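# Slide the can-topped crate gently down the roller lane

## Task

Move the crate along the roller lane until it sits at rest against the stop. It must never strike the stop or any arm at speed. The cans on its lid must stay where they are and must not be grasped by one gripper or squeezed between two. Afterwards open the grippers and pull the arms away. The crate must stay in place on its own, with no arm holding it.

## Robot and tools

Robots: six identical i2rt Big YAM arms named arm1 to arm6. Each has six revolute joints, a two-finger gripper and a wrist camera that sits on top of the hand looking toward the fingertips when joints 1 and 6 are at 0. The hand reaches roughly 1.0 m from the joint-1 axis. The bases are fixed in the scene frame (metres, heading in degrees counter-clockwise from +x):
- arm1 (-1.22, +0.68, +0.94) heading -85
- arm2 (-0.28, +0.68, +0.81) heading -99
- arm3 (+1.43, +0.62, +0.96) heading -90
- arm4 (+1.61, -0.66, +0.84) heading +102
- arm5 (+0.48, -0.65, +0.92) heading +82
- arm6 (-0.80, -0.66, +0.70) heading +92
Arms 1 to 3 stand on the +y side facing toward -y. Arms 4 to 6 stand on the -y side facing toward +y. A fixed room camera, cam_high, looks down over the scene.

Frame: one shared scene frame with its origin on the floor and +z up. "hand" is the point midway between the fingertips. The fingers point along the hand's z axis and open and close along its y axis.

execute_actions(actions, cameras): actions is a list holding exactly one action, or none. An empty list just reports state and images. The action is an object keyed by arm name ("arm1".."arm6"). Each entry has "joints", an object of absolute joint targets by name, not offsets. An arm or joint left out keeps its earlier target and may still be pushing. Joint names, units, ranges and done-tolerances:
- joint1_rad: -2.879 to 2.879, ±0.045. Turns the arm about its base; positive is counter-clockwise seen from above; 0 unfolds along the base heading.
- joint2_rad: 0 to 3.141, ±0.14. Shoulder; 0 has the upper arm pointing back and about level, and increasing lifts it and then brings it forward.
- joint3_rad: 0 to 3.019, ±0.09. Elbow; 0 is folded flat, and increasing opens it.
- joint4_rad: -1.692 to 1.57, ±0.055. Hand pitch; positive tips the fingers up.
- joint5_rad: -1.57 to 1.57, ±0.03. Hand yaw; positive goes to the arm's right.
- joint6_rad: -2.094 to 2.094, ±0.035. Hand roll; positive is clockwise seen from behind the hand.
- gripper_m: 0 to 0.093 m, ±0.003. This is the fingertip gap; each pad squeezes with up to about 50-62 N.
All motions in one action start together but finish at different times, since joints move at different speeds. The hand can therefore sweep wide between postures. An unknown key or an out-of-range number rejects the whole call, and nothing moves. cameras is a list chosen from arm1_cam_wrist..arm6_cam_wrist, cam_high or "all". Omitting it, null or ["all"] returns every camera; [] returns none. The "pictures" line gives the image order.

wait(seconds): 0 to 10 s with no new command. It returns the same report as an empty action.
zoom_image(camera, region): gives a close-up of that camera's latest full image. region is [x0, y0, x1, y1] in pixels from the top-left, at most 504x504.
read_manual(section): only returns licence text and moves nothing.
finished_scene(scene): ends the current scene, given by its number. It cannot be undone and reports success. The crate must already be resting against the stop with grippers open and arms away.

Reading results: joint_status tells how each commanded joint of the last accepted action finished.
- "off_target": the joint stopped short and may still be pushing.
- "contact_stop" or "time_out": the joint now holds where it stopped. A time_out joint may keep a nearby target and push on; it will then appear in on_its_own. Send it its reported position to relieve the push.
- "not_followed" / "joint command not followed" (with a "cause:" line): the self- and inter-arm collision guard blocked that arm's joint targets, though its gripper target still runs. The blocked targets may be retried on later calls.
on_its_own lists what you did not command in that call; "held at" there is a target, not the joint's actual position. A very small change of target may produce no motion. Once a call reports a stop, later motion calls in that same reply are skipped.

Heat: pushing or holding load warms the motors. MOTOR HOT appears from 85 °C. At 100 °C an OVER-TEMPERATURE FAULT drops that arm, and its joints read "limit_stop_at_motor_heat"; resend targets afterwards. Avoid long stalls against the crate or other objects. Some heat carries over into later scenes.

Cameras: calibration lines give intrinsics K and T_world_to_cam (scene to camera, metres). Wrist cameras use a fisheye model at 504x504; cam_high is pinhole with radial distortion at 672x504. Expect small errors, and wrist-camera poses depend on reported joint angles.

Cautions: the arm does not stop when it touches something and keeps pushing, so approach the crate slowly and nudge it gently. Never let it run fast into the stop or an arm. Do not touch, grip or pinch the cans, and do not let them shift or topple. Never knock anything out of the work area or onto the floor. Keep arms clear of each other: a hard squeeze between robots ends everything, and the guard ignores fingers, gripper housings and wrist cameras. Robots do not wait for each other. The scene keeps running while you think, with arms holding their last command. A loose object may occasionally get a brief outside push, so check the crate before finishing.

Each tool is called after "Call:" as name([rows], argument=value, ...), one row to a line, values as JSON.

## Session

Call:
execute_actions(actions=[])

Scene clock: 0.00 s.
Motor temperatures (°C, as the motors report them): arm1=[26 29 28 29 27 29] | arm2=[27 27 29 29 28 26] | arm3=[29 30 28 27 29 29] | arm4=[28 26 27 28 29 27] | arm5=[29 31 30 28 29 29] | arm6=[27 28 28 28 27 28]
arm1.joint_positions: joint1_rad=-0.480 joint2_rad=+0.545 joint3_rad=+1.389 joint4_rad=-1.317 joint5_rad=+0.058 joint6_rad=+0.142 gripper_m=+0.094
arm1.joint_status: not commanded
arm1.hand: x=-1.3067 y=+0.4960 z=+1.5039 quat_wxyz=(-0.305, -0.748, -0.407, +0.426) (m; scene frame)
arm2.joint_positions: joint1_rad=-0.404 joint2_rad=+0.576 joint3_rad=+1.432 joint4_rad=-1.432 joint5_rad=-0.183 joint6_rad=-0.482 gripper_m=+0.094
arm2.joint_status: not commanded
arm2.hand: x=-0.3650 y=+0.4976 z=+1.3623 quat_wxyz=(-0.204, -0.614, -0.626, +0.434) (m; scene frame)
arm3.joint_positions: joint1_rad=-0.526 joint2_rad=+0.598 joint3_rad=+1.334 joint4_rad=-1.386 joint5_rad=-0.246 joint6_rad=+0.004 gripper_m=+0.094
arm3.joint_status: not commanded
arm3.hand: x=+1.3507 y=+0.4042 z=+1.4643 quat_wxyz=(-0.316, -0.745, -0.492, +0.322) (m; scene frame)
arm4.joint_positions: joint1_rad=+0.401 joint2_rad=+0.492 joint3_rad=+1.360 joint4_rad=-1.289 joint5_rad=-0.072 joint6_rad=-0.491 gripper_m=+0.095
arm4.joint_status: not commanded
arm4.hand: x=+1.4879 y=-0.5145 z=+1.4003 quat_wxyz=(-0.343, +0.820, -0.170, -0.425) (m; scene frame)
arm5.joint_positions: joint1_rad=+0.097 joint2_rad=+0.626 joint3_rad=+1.403 joint4_rad=-1.311 joint5_rad=-0.104 joint6_rad=-0.486 gripper_m=+0.094
arm5.joint_status: not commanded
arm5.hand: x=+0.4668 y=-0.4127 z=+1.4729 quat_wxyz=(-0.412, +0.746, -0.442, -0.280) (m; scene frame)
arm6.joint_positions: joint1_rad=-0.027 joint2_rad=+0.632 joint3_rad=+1.457 joint4_rad=-1.190 joint5_rad=-0.010 joint6_rad=+0.208 gripper_m=+0.095
arm6.joint_status: not commanded
arm6.hand: x=-0.8000 y=-0.4238 z=+1.3095 quat_wxyz=(-0.353, +0.519, -0.634, -0.451) (m; scene frame)
pictures: arm1_cam_wrist, arm2_cam_wrist, arm3_cam_wrist, arm4_cam_wrist, arm5_cam_wrist, arm6_cam_wrist, cam_high
camera_calibration (this result's frames):
arm1_cam_wrist: T_world_to_cam=[[-0.868189, 0.483544, -0.111504, -1.20548], [0.476467, 0.749502, -0.459594, 0.948547], [-0.138661, -0.452142, -0.881102, 1.49344], [0, 0, 0, 1]] pos_world=[-1.29146, 0.547215, 1.61741]
arm2_cam_wrist: T_world_to_cam=[[-0.95057, 0.113376, 0.289072, -0.792849], [0.0188487, 0.950309, -0.310736, -0.039508], [-0.309938, -0.289928, -0.905472, 1.38786], [0, 0, 0, 1]] pos_world=[-0.322764, 0.529814, 1.47358]
arm3_cam_wrist: T_world_to_cam=[[-0.939723, 0.303313, -0.157865, 1.38324], [0.337876, 0.894612, -0.292421, -0.383945], [0.0525326, -0.328134, -0.943169, 1.56443], [0, 0, 0, 1]] pos_world=[1.34741, 0.437269, 1.58162]
arm4_cam_wrist: T_world_to_cam=[[0.567756, 0.707201, 0.42133, -1.07113], [0.813466, -0.403524, -0.418858, -0.831984], [-0.1262, 0.580547, -0.804387, 1.73894], [0, 0, 0, 1]] pos_world=[1.50438, -0.587761, 1.5016]
arm5_cam_wrist: T_world_to_cam=[[0.891402, 0.271645, 0.362784, -0.841019], [0.399269, -0.849444, -0.345005, -0.0228682], [0.214446, 0.452386, -0.865655, 1.48868], [0, 0, 0, 1]] pos_world=[0.439574, -0.464426, 1.5859]
arm6_cam_wrist: T_world_to_cam=[[0.977809, -0.0426623, -0.20511, 1.03522], [-0.150057, -0.825829, -0.54359, 0.247133], [-0.146195, 0.562305, -0.813904, 1.30858], [0, 0, 0, 1]] pos_world=[-0.783856, -0.487566, 1.41173]
Images, in order (width x height): arm1_cam_wrist 504x504, arm2_cam_wrist 504x504, arm3_cam_wrist 504x504, arm4_cam_wrist 504x504, arm5_cam_wrist 504x504, arm6_cam_wrist 504x504, cam_high 672x504.

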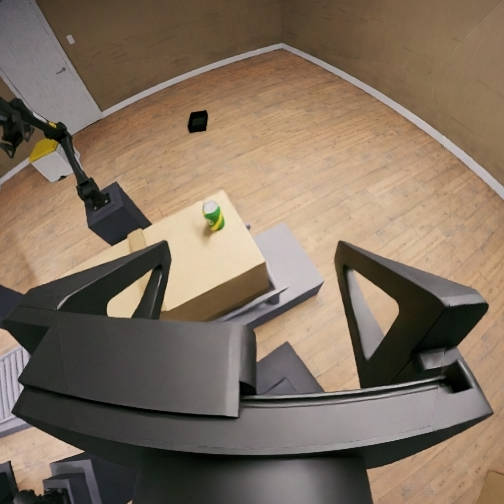

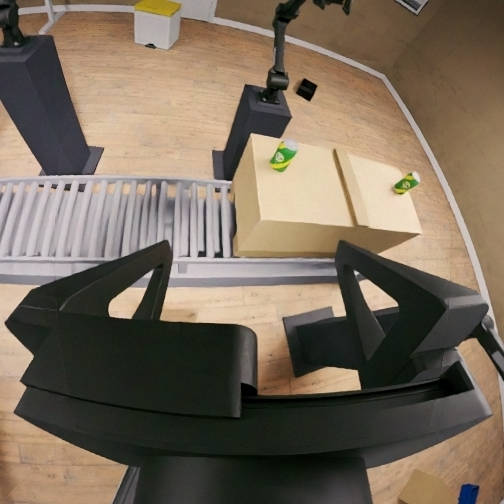

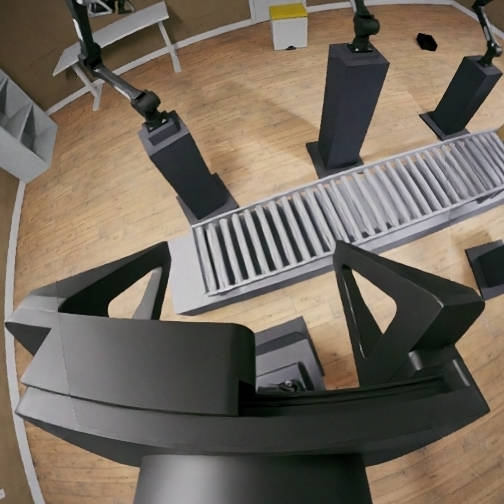

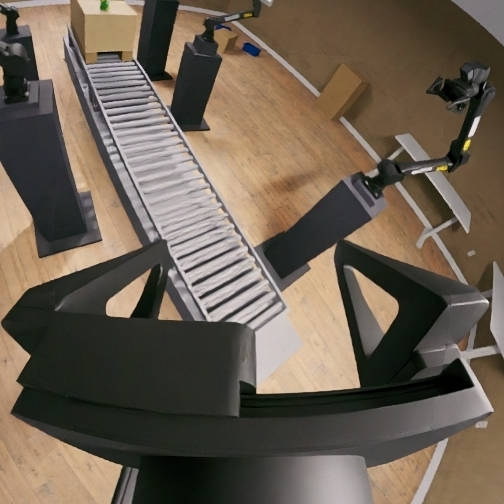

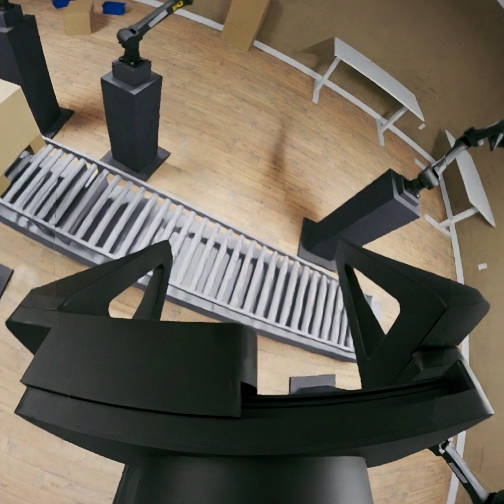

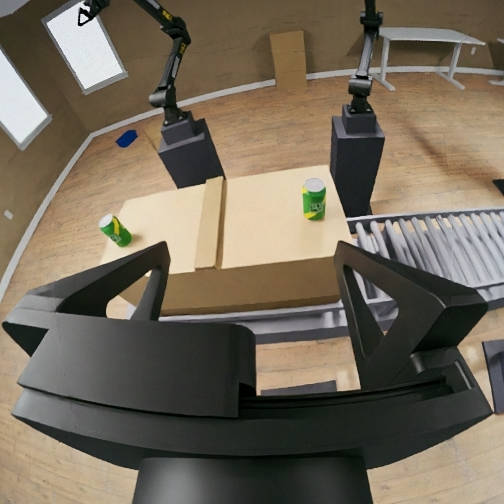

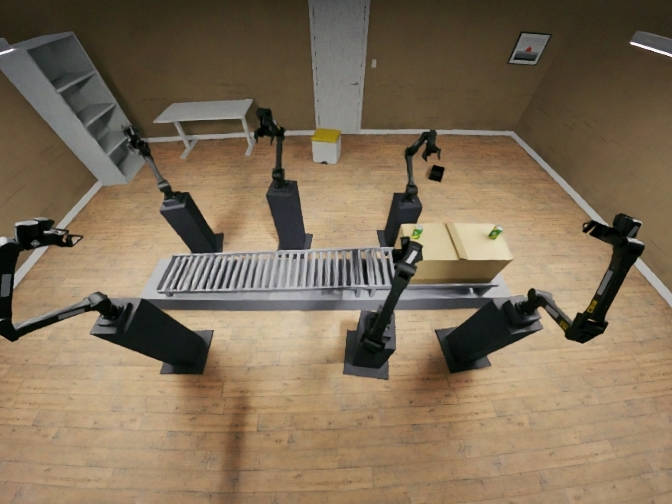

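Call:
execute_actions([
  {"arm6":{"joints":{"joint1_rad":0.315,"joint2_rad":2.02,"joint3_rad":2.23,"joint4_rad":-1.65,"joint5_rad":0,"joint6_rad":0.35}},"arm5":{"joints":{"joint1_rad":0.82,"joint2_rad":2.58,"joint3_rad":1.97,"joint4_rad":-0.93,"joint5_rad":0,"joint6_rad":2.07,"gripper_m":0}},"arm3":{"joints":{"joint1_rad":-0.79,"joint2_rad":2.85,"joint3_rad":2.26,"joint4_rad":-0.95,"joint5_rad":0,"joint6_rad":-2.05,"gripper_m":0}}},
], cameras=["arm6_cam_wrist","arm2_cam_wrist","arm5_cam_wrist"])

Scene clock: 2.97 s.
Motor temperatures (°C, as the motors report them): arm1=[26 29 29 29 27 29] | arm2=[27 27 29 29 28 26] | arm3=[29 30 29 27 29 29] | arm4=[28 26 28 28 29 27] | arm5=[29 31 31 28 29 29] | arm6=[27 29 29 28 27 28]
arm1.joint_positions: joint1_rad=-0.480 joint2_rad=+0.545 joint3_rad=+1.389 joint4_rad=-1.317 joint5_rad=+0.058 joint6_rad=+0.142 gripper_m=+0.094
arm1.joint_status: not commanded
arm1.hand: x=-1.3067 y=+0.4960 z=+1.5039 quat_wxyz=(-0.305, -0.748, -0.407, +0.426) (m; scene frame)
arm2.joint_positions: joint1_rad=-0.404 joint2_rad=+0.576 joint3_rad=+1.432 joint4_rad=-1.432 joint5_rad=-0.183 joint6_rad=-0.482 gripper_m=+0.094
arm2.joint_status: not commanded
arm2.hand: x=-0.3650 y=+0.4976 z=+1.3623 quat_wxyz=(-0.204, -0.614, -0.626, +0.434) (m; scene frame)
arm3.joint_positions: joint1_rad=-0.786 joint2_rad=+2.869 joint3_rad=+2.231 joint4_rad=-0.948 joint5_rad=-0.003 joint6_rad=-2.041 gripper_m=+0.000
arm3.joint_status: all done
arm3.hand: x=+0.9320 y=+0.1188 z=+0.6435 quat_wxyz=(-0.008, -0.154, -0.988, -0.009) (m; scene frame)
arm4.joint_positions: joint1_rad=+0.401 joint2_rad=+0.492 joint3_rad=+1.360 joint4_rad=-1.289 joint5_rad=-0.072 joint6_rad=-0.491 gripper_m=+0.095
arm4.joint_status: not commanded
arm4.hand: x=+1.4879 y=-0.5145 z=+1.4003 quat_wxyz=(-0.343, +0.820, -0.170, -0.425) (m; scene frame)
arm5.joint_positions: joint1_rad=+0.827 joint2_rad=+2.566 joint3_rad=+1.940 joint4_rad=-0.930 joint5_rad=+0.000 joint6_rad=+2.054 gripper_m=+0.001
arm5.joint_status: all done
arm5.hand: x=+0.0480 y=-0.1124 z=+0.7277 quat_wxyz=(-0.002, +0.098, -0.995, -0.007) (m; scene frame)
arm6.joint_positions: joint1_rad=+0.310 joint2_rad=+2.036 joint3_rad=+2.188 joint4_rad=-1.634 joint5_rad=-0.001 joint6_rad=+0.340 gripper_m=+0.095
arm6.joint_status: all done
arm6.hand: x=-1.0198 y=-0.0505 z=+0.9668 quat_wxyz=(-0.021, +0.708, -0.705, -0.049) (m; scene frame)
pictures: arm2_cam_wrist, arm5_cam_wrist, arm6_cam_wrist
camera_calibration (this result's frames):
arm2_cam_wrist: T_world_to_cam=[[-0.95057, 0.113376, 0.289072, -0.792849], [0.0188487, 0.950309, -0.310736, -0.039508], [-0.309938, -0.289928, -0.905472, 1.38786], [0, 0, 0, 1]] pos_world=[-0.322764, 0.529814, 1.47358]
arm5_cam_wrist: T_world_to_cam=[[0.191939, -0.981272, -0.0162401, -0.110294], [-0.800817, -0.166164, 0.575397, -0.393052], [-0.56732, -0.0974357, -0.817713, 0.738404], [0, 0, 0, 1]] pos_world=[0.125318, -0.101593, 0.828172]
arm6_cam_wrist: T_world_to_cam=[[0.998679, 0.011576, -0.0500668, 1.06982], [0.0352039, -0.863876, 0.502472, -0.488169], [-0.0374349, -0.503571, -0.863142, 0.892363], [0, 0, 0, 1]] pos_world=[-1.01782, 0.0152666, 1.06909]
Images, in order (width x height): arm2_cam_wrist 504x504, arm5_cam_wrist 504x504, arm6_cam_wrist 504x504.

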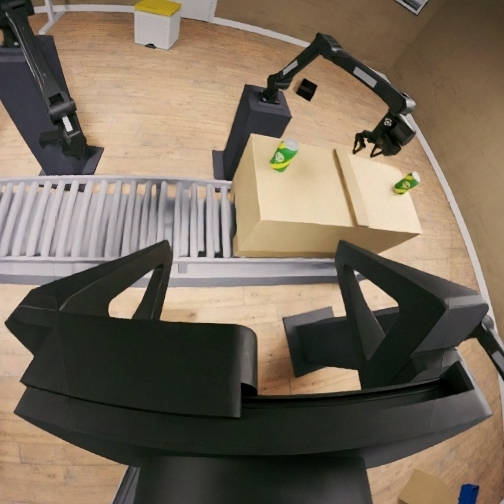

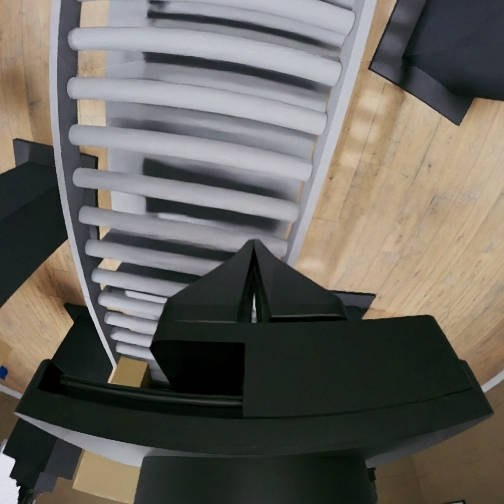

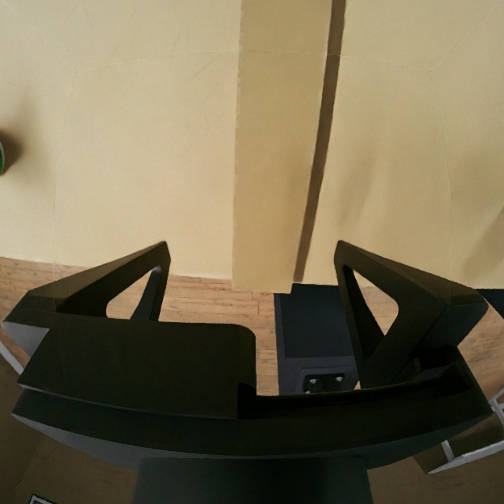

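Call:
execute_actions([
  {"arm6":{"joints":{"joint1_rad":0.28,"joint2_rad":2.22,"joint4_rad":-1.6,"joint6_rad":0.35}}},
], cameras=["arm6_cam_wrist"])

Scene clock: 4.20 s.
Motor temperatures (°C, as the motors report them): arm1=[26 29 29 29 27 29] | arm2=[27 27 30 29 28 26] | arm3=[29 31 29 27 29 29] | arm4=[28 26 28 28 29 27] | arm5=[29 31 31 28 29 29] | arm6=[27 29 29 28 27 28]
arm1.joint_positions: joint1_rad=-0.480 joint2_rad=+0.545 joint3_rad=+1.389 joint4_rad=-1.317 joint5_rad=+0.058 joint6_rad=+0.142 gripper_m=+0.094
arm1.joint_status: not commanded
arm1.hand: x=-1.3067 y=+0.4960 z=+1.5039 quat_wxyz=(-0.305, -0.748, -0.407, +0.426) (m; scene frame)
arm2.joint_positions: joint1_rad=-0.404 joint2_rad=+0.576 joint3_rad=+1.432 joint4_rad=-1.432 joint5_rad=-0.183 joint6_rad=-0.482 gripper_m=+0.094
arm2.joint_status: not commanded
arm2.hand: x=-0.3650 y=+0.4976 z=+1.3623 quat_wxyz=(-0.204, -0.614, -0.626, +0.434) (m; scene frame)
arm3.joint_positions: joint1_rad=-0.786 joint2_rad=+2.869 joint3_rad=+2.231 joint4_rad=-0.948 joint5_rad=-0.003 joint6_rad=-2.041 gripper_m=+0.000
arm3.joint_status: not commanded
arm3.hand: x=+0.9320 y=+0.1188 z=+0.6435 quat_wxyz=(-0.008, -0.154, -0.988, -0.009) (m; scene frame)
arm4.joint_positions: joint1_rad=+0.401 joint2_rad=+0.492 joint3_rad=+1.360 joint4_rad=-1.289 joint5_rad=-0.072 joint6_rad=-0.491 gripper_m=+0.095
arm4.joint_status: not commanded
arm4.hand: x=+1.4879 y=-0.5145 z=+1.4003 quat_wxyz=(-0.343, +0.820, -0.170, -0.425) (m; scene frame)
arm5.joint_positions: joint1_rad=+0.827 joint2_rad=+2.566 joint3_rad=+1.940 joint4_rad=-0.930 joint5_rad=+0.000 joint6_rad=+2.054 gripper_m=+0.001
arm5.joint_status: not commanded
arm5.hand: x=+0.0480 y=-0.1124 z=+0.7277 quat_wxyz=(-0.002, +0.098, -0.995, -0.007) (m; scene frame)
arm6.joint_positions: joint1_rad=+0.275 joint2_rad=+2.209 joint3_rad=+2.213 joint4_rad=-1.617 joint5_rad=-0.002 joint6_rad=+0.340 gripper_m=+0.095
arm6.joint_status: all done
arm6.hand: x=-1.0059 y=-0.0208 z=+0.8660 quat_wxyz=(+0.008, +0.696, -0.718, +0.009) (m; scene frame)
pictures: arm6_cam_wrist
camera_calibration (this result's frames):
arm6_cam_wrist: T_world_to_cam=[[0.999616, -0.0262229, -0.00896386, 1.01513], [-0.0154349, -0.795462, 0.605807, -0.551334], [-0.0230164, -0.605436, -0.795561, 0.774644], [0, 0, 0, 1]] pos_world=[-1.00542, 0.0570518, 0.959378]
Images, in order (width x height): arm6_cam_wrist 504x504.

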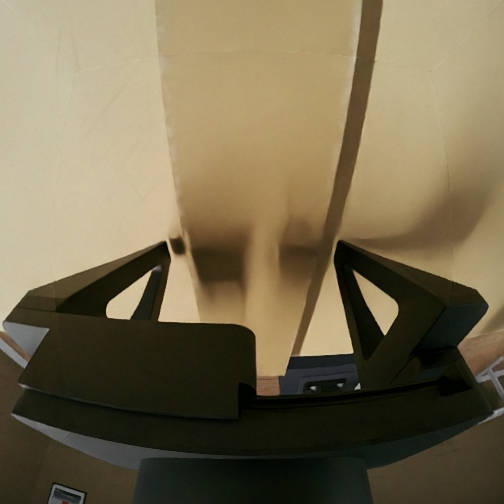

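Engaged, same height.

Call:
execute_actions([
  {"arm6":{"joints":{"joint1_rad":0.14,"joint6_rad":0.17}}},
], cameras=[])

Call:
execute_actions([
  {"arm6":{"joints":{"joint1_rad":-0.01,"joint6_rad":0.02}}},
], cameras=[])

Call:
execute_actions([
  {"arm6":{"joints":{"joint1_rad":-0.16,"joint6_rad":-0.14}}},
], cameras=["arm6_cam_wrist"])

Call:
execute_actions([
  {"arm6":{"joints":{"joint1_rad":-0.31,"joint6_rad":-0.29,"joint2_rad":2.24}}},
], cameras=[])

Call:
execute_actions([
  {"arm6":{"joints":{"joint1_rad":-0.46,"joint6_rad":-0.46,"joint2_rad":2.25}}},
], cameras=[])

Call:
execute_actions([
  {"arm6":{"joints":{"joint1_rad":-0.58,"joint6_rad":-0.58,"joint2_rad":2.26}}},
], cameras=[])

Call:
execute_actions([
  {"arm6":{"joints":{"joint1_rad":-0.69,"joint6_rad":-0.65}}},
], cameras=["arm6_cam_wrist","arm5_cam_wrist","cam_high"])

Scene clock: 6.80 s.
Motor temperatures (°C, as the motors report them): arm1=[26 29 29 29 27 29] | arm2=[27 27 30 29 28 26] | arm3=[29 31 30 27 29 29] | arm4=[28 26 28 28 29 27] | arm5=[29 32 31 28 29 29] | arm6=[27 29 29 28 28 28]
arm1.joint_positions: joint1_rad=-0.480 joint2_rad=+0.545 joint3_rad=+1.389 joint4_rad=-1.317 joint5_rad=+0.058 joint6_rad=+0.142 gripper_m=+0.094
arm1.joint_status: not commanded
arm1.hand: x=-1.3067 y=+0.4960 z=+1.5039 quat_wxyz=(-0.305, -0.748, -0.407, +0.426) (m; scene frame)
arm2.joint_positions: joint1_rad=-0.404 joint2_rad=+0.576 joint3_rad=+1.432 joint4_rad=-1.432 joint5_rad=-0.183 joint6_rad=-0.482 gripper_m=+0.094
arm2.joint_status: not commanded
arm2.hand: x=-0.3650 y=+0.4976 z=+1.3623 quat_wxyz=(-0.204, -0.614, -0.626, +0.434) (m; scene frame)
arm3.joint_positions: joint1_rad=-0.786 joint2_rad=+2.869 joint3_rad=+2.231 joint4_rad=-0.948 joint5_rad=-0.003 joint6_rad=-2.041 gripper_m=+0.000
arm3.joint_status: not commanded
arm3.hand: x=+0.9320 y=+0.1188 z=+0.6435 quat_wxyz=(-0.008, -0.154, -0.988, -0.009) (m; scene frame)
arm4.joint_positions: joint1_rad=+0.401 joint2_rad=+0.492 joint3_rad=+1.360 joint4_rad=-1.289 joint5_rad=-0.072 joint6_rad=-0.491 gripper_m=+0.095
arm4.joint_status: not commanded
arm4.hand: x=+1.4879 y=-0.5145 z=+1.4003 quat_wxyz=(-0.343, +0.820, -0.170, -0.425) (m; scene frame)
arm5.joint_positions: joint1_rad=+0.827 joint2_rad=+2.566 joint3_rad=+1.940 joint4_rad=-0.930 joint5_rad=+0.000 joint6_rad=+2.054 gripper_m=+0.001
arm5.joint_status: not commanded
arm5.hand: x=+0.0480 y=-0.1124 z=+0.7277 quat_wxyz=(-0.002, +0.098, -0.995, -0.007) (m; scene frame)
arm6.joint_positions: joint1_rad=+0.146 joint2_rad=+2.212 joint3_rad=+2.213 joint4_rad=-1.612 joint5_rad=-0.003 joint6_rad=+0.177 gripper_m=+0.095
arm6.joint_status: all done
arm6.hand: x=-0.9220 y=+0.0013 z=+0.8635 quat_wxyz=(+0.011, +0.708, -0.706, +0.007) (m; scene frame)
pictures: none
No camera images: the call's "cameras" was empty. Leave "cameras" out to get every camera's image.

Scene clock: 8.57 s.
Motor temperatures (°C, as the motors report them): arm1=[26 29 30 29 27 29] | arm2=[27 27 31 29 28 26] | arm3=[29 32 30 27 29 29] | arm4=[28 26 29 28 29 27] | arm5=[29 32 32 28 29 29] | arm6=[27 30 30 28 28 28]
arm1.joint_positions: joint1_rad=-0.480 joint2_rad=+0.545 joint3_rad=+1.389 joint4_rad=-1.317 joint5_rad=+0.058 joint6_rad=+0.142 gripper_m=+0.094
arm1.joint_status: not commanded
arm1.hand: x=-1.3067 y=+0.4960 z=+1.5039 quat_wxyz=(-0.305, -0.748, -0.407, +0.426) (m; scene frame)
arm2.joint_positions: joint1_rad=-0.404 joint2_rad=+0.576 joint3_rad=+1.432 joint4_rad=-1.432 joint5_rad=-0.183 joint6_rad=-0.482 gripper_m=+0.094
arm2.joint_status: not commanded
arm2.hand: x=-0.3650 y=+0.4976 z=+1.3623 quat_wxyz=(-0.204, -0.614, -0.626, +0.434) (m; scene frame)
arm3.joint_positions: joint1_rad=-0.786 joint2_rad=+2.869 joint3_rad=+2.231 joint4_rad=-0.948 joint5_rad=-0.003 joint6_rad=-2.041 gripper_m=+0.000
arm3.joint_status: not commanded
arm3.hand: x=+0.9320 y=+0.1188 z=+0.6435 quat_wxyz=(-0.008, -0.154, -0.988, -0.009) (m; scene frame)
arm4.joint_positions: joint1_rad=+0.401 joint2_rad=+0.492 joint3_rad=+1.360 joint4_rad=-1.289 joint5_rad=-0.072 joint6_rad=-0.491 gripper_m=+0.095
arm4.joint_status: not commanded
arm4.hand: x=+1.4879 y=-0.5145 z=+1.4003 quat_wxyz=(-0.343, +0.820, -0.170, -0.425) (m; scene frame)
arm5.joint_positions: joint1_rad=+0.827 joint2_rad=+2.566 joint3_rad=+1.940 joint4_rad=-0.930 joint5_rad=+0.000 joint6_rad=+2.054 gripper_m=+0.001
arm5.joint_status: not commanded
arm5.hand: x=+0.0480 y=-0.1124 z=+0.7277 quat_wxyz=(-0.002, +0.098, -0.995, -0.007) (m; scene frame)
arm6.joint_positions: joint1_rad=-0.012 joint2_rad=+2.212 joint3_rad=+2.213 joint4_rad=-1.614 joint5_rad=-0.001 joint6_rad=+0.031 gripper_m=+0.095
arm6.joint_status: all done
arm6.hand: x=-0.8155 y=+0.0116 z=+0.8627 quat_wxyz=(+0.013, +0.704, -0.710, +0.006) (m; scene frame)
pictures: none
No camera images: the call's "cameras" was empty. Leave "cameras" out to get every camera's image.

Scene clock: 10.30 s.
Motor temperatures (°C, as the motors report them): arm1=[26 29 30 29 27 29] | arm2=[27 27 31 29 28 26] | arm3=[29 32 31 27 29 29] | arm4=[28 26 29 28 29 27] | arm5=[29 32 32 28 29 29] | arm6=[27 30 30 28 28 28]
arm1.joint_positions: joint1_rad=-0.480 joint2_rad=+0.545 joint3_rad=+1.389 joint4_rad=-1.317 joint5_rad=+0.058 joint6_rad=+0.142 gripper_m=+0.094
arm1.joint_status: not commanded
arm1.hand: x=-1.3067 y=+0.4960 z=+1.5039 quat_wxyz=(-0.305, -0.748, -0.407, +0.426) (m; scene frame)
arm2.joint_positions: joint1_rad=-0.404 joint2_rad=+0.576 joint3_rad=+1.432 joint4_rad=-1.432 joint5_rad=-0.183 joint6_rad=-0.482 gripper_m=+0.094
arm2.joint_status: not commanded
arm2.hand: x=-0.3650 y=+0.4976 z=+1.3623 quat_wxyz=(-0.204, -0.614, -0.626, +0.434) (m; scene frame)
arm3.joint_positions: joint1_rad=-0.786 joint2_rad=+2.869 joint3_rad=+2.231 joint4_rad=-0.948 joint5_rad=-0.003 joint6_rad=-2.041 gripper_m=+0.000
arm3.joint_status: not commanded
arm3.hand: x=+0.9320 y=+0.1188 z=+0.6435 quat_wxyz=(-0.008, -0.154, -0.988, -0.009) (m; scene frame)
arm4.joint_positions: joint1_rad=+0.401 joint2_rad=+0.492 joint3_rad=+1.360 joint4_rad=-1.289 joint5_rad=-0.072 joint6_rad=-0.491 gripper_m=+0.095
arm4.joint_status: not commanded
arm4.hand: x=+1.4879 y=-0.5145 z=+1.4003 quat_wxyz=(-0.343, +0.820, -0.170, -0.425) (m; scene frame)
arm5.joint_positions: joint1_rad=+0.827 joint2_rad=+2.566 joint3_rad=+1.940 joint4_rad=-0.930 joint5_rad=+0.000 joint6_rad=+2.054 gripper_m=+0.001
arm5.joint_status: not commanded
arm5.hand: x=+0.0480 y=-0.1124 z=+0.7277 quat_wxyz=(-0.002, +0.098, -0.995, -0.007) (m; scene frame)
arm6.joint_positions: joint1_rad=-0.155 joint2_rad=+2.209 joint3_rad=+2.213 joint4_rad=-1.609 joint5_rad=-0.003 joint6_rad=-0.130 gripper_m=+0.095
arm6.joint_status: all done
arm6.hand: x=-0.7199 y=+0.0081 z=+0.8635 quat_wxyz=(+0.012, +0.710, -0.704, +0.001) (m; scene frame)
pictures: arm6_cam_wrist
camera_calibration (this result's frames):
arm6_cam_wrist: T_world_to_cam=[[0.999538, 0.013433, -0.0272566, 0.745413], [0.0271098, -0.799405, 0.60018, -0.486889], [-0.0137268, -0.600642, -0.7994, 0.806745], [0, 0, 0, 1]] pos_world=[-0.720795, 0.08533, 0.957451]
Images, in order (width x height): arm6_cam_wrist 504x504.

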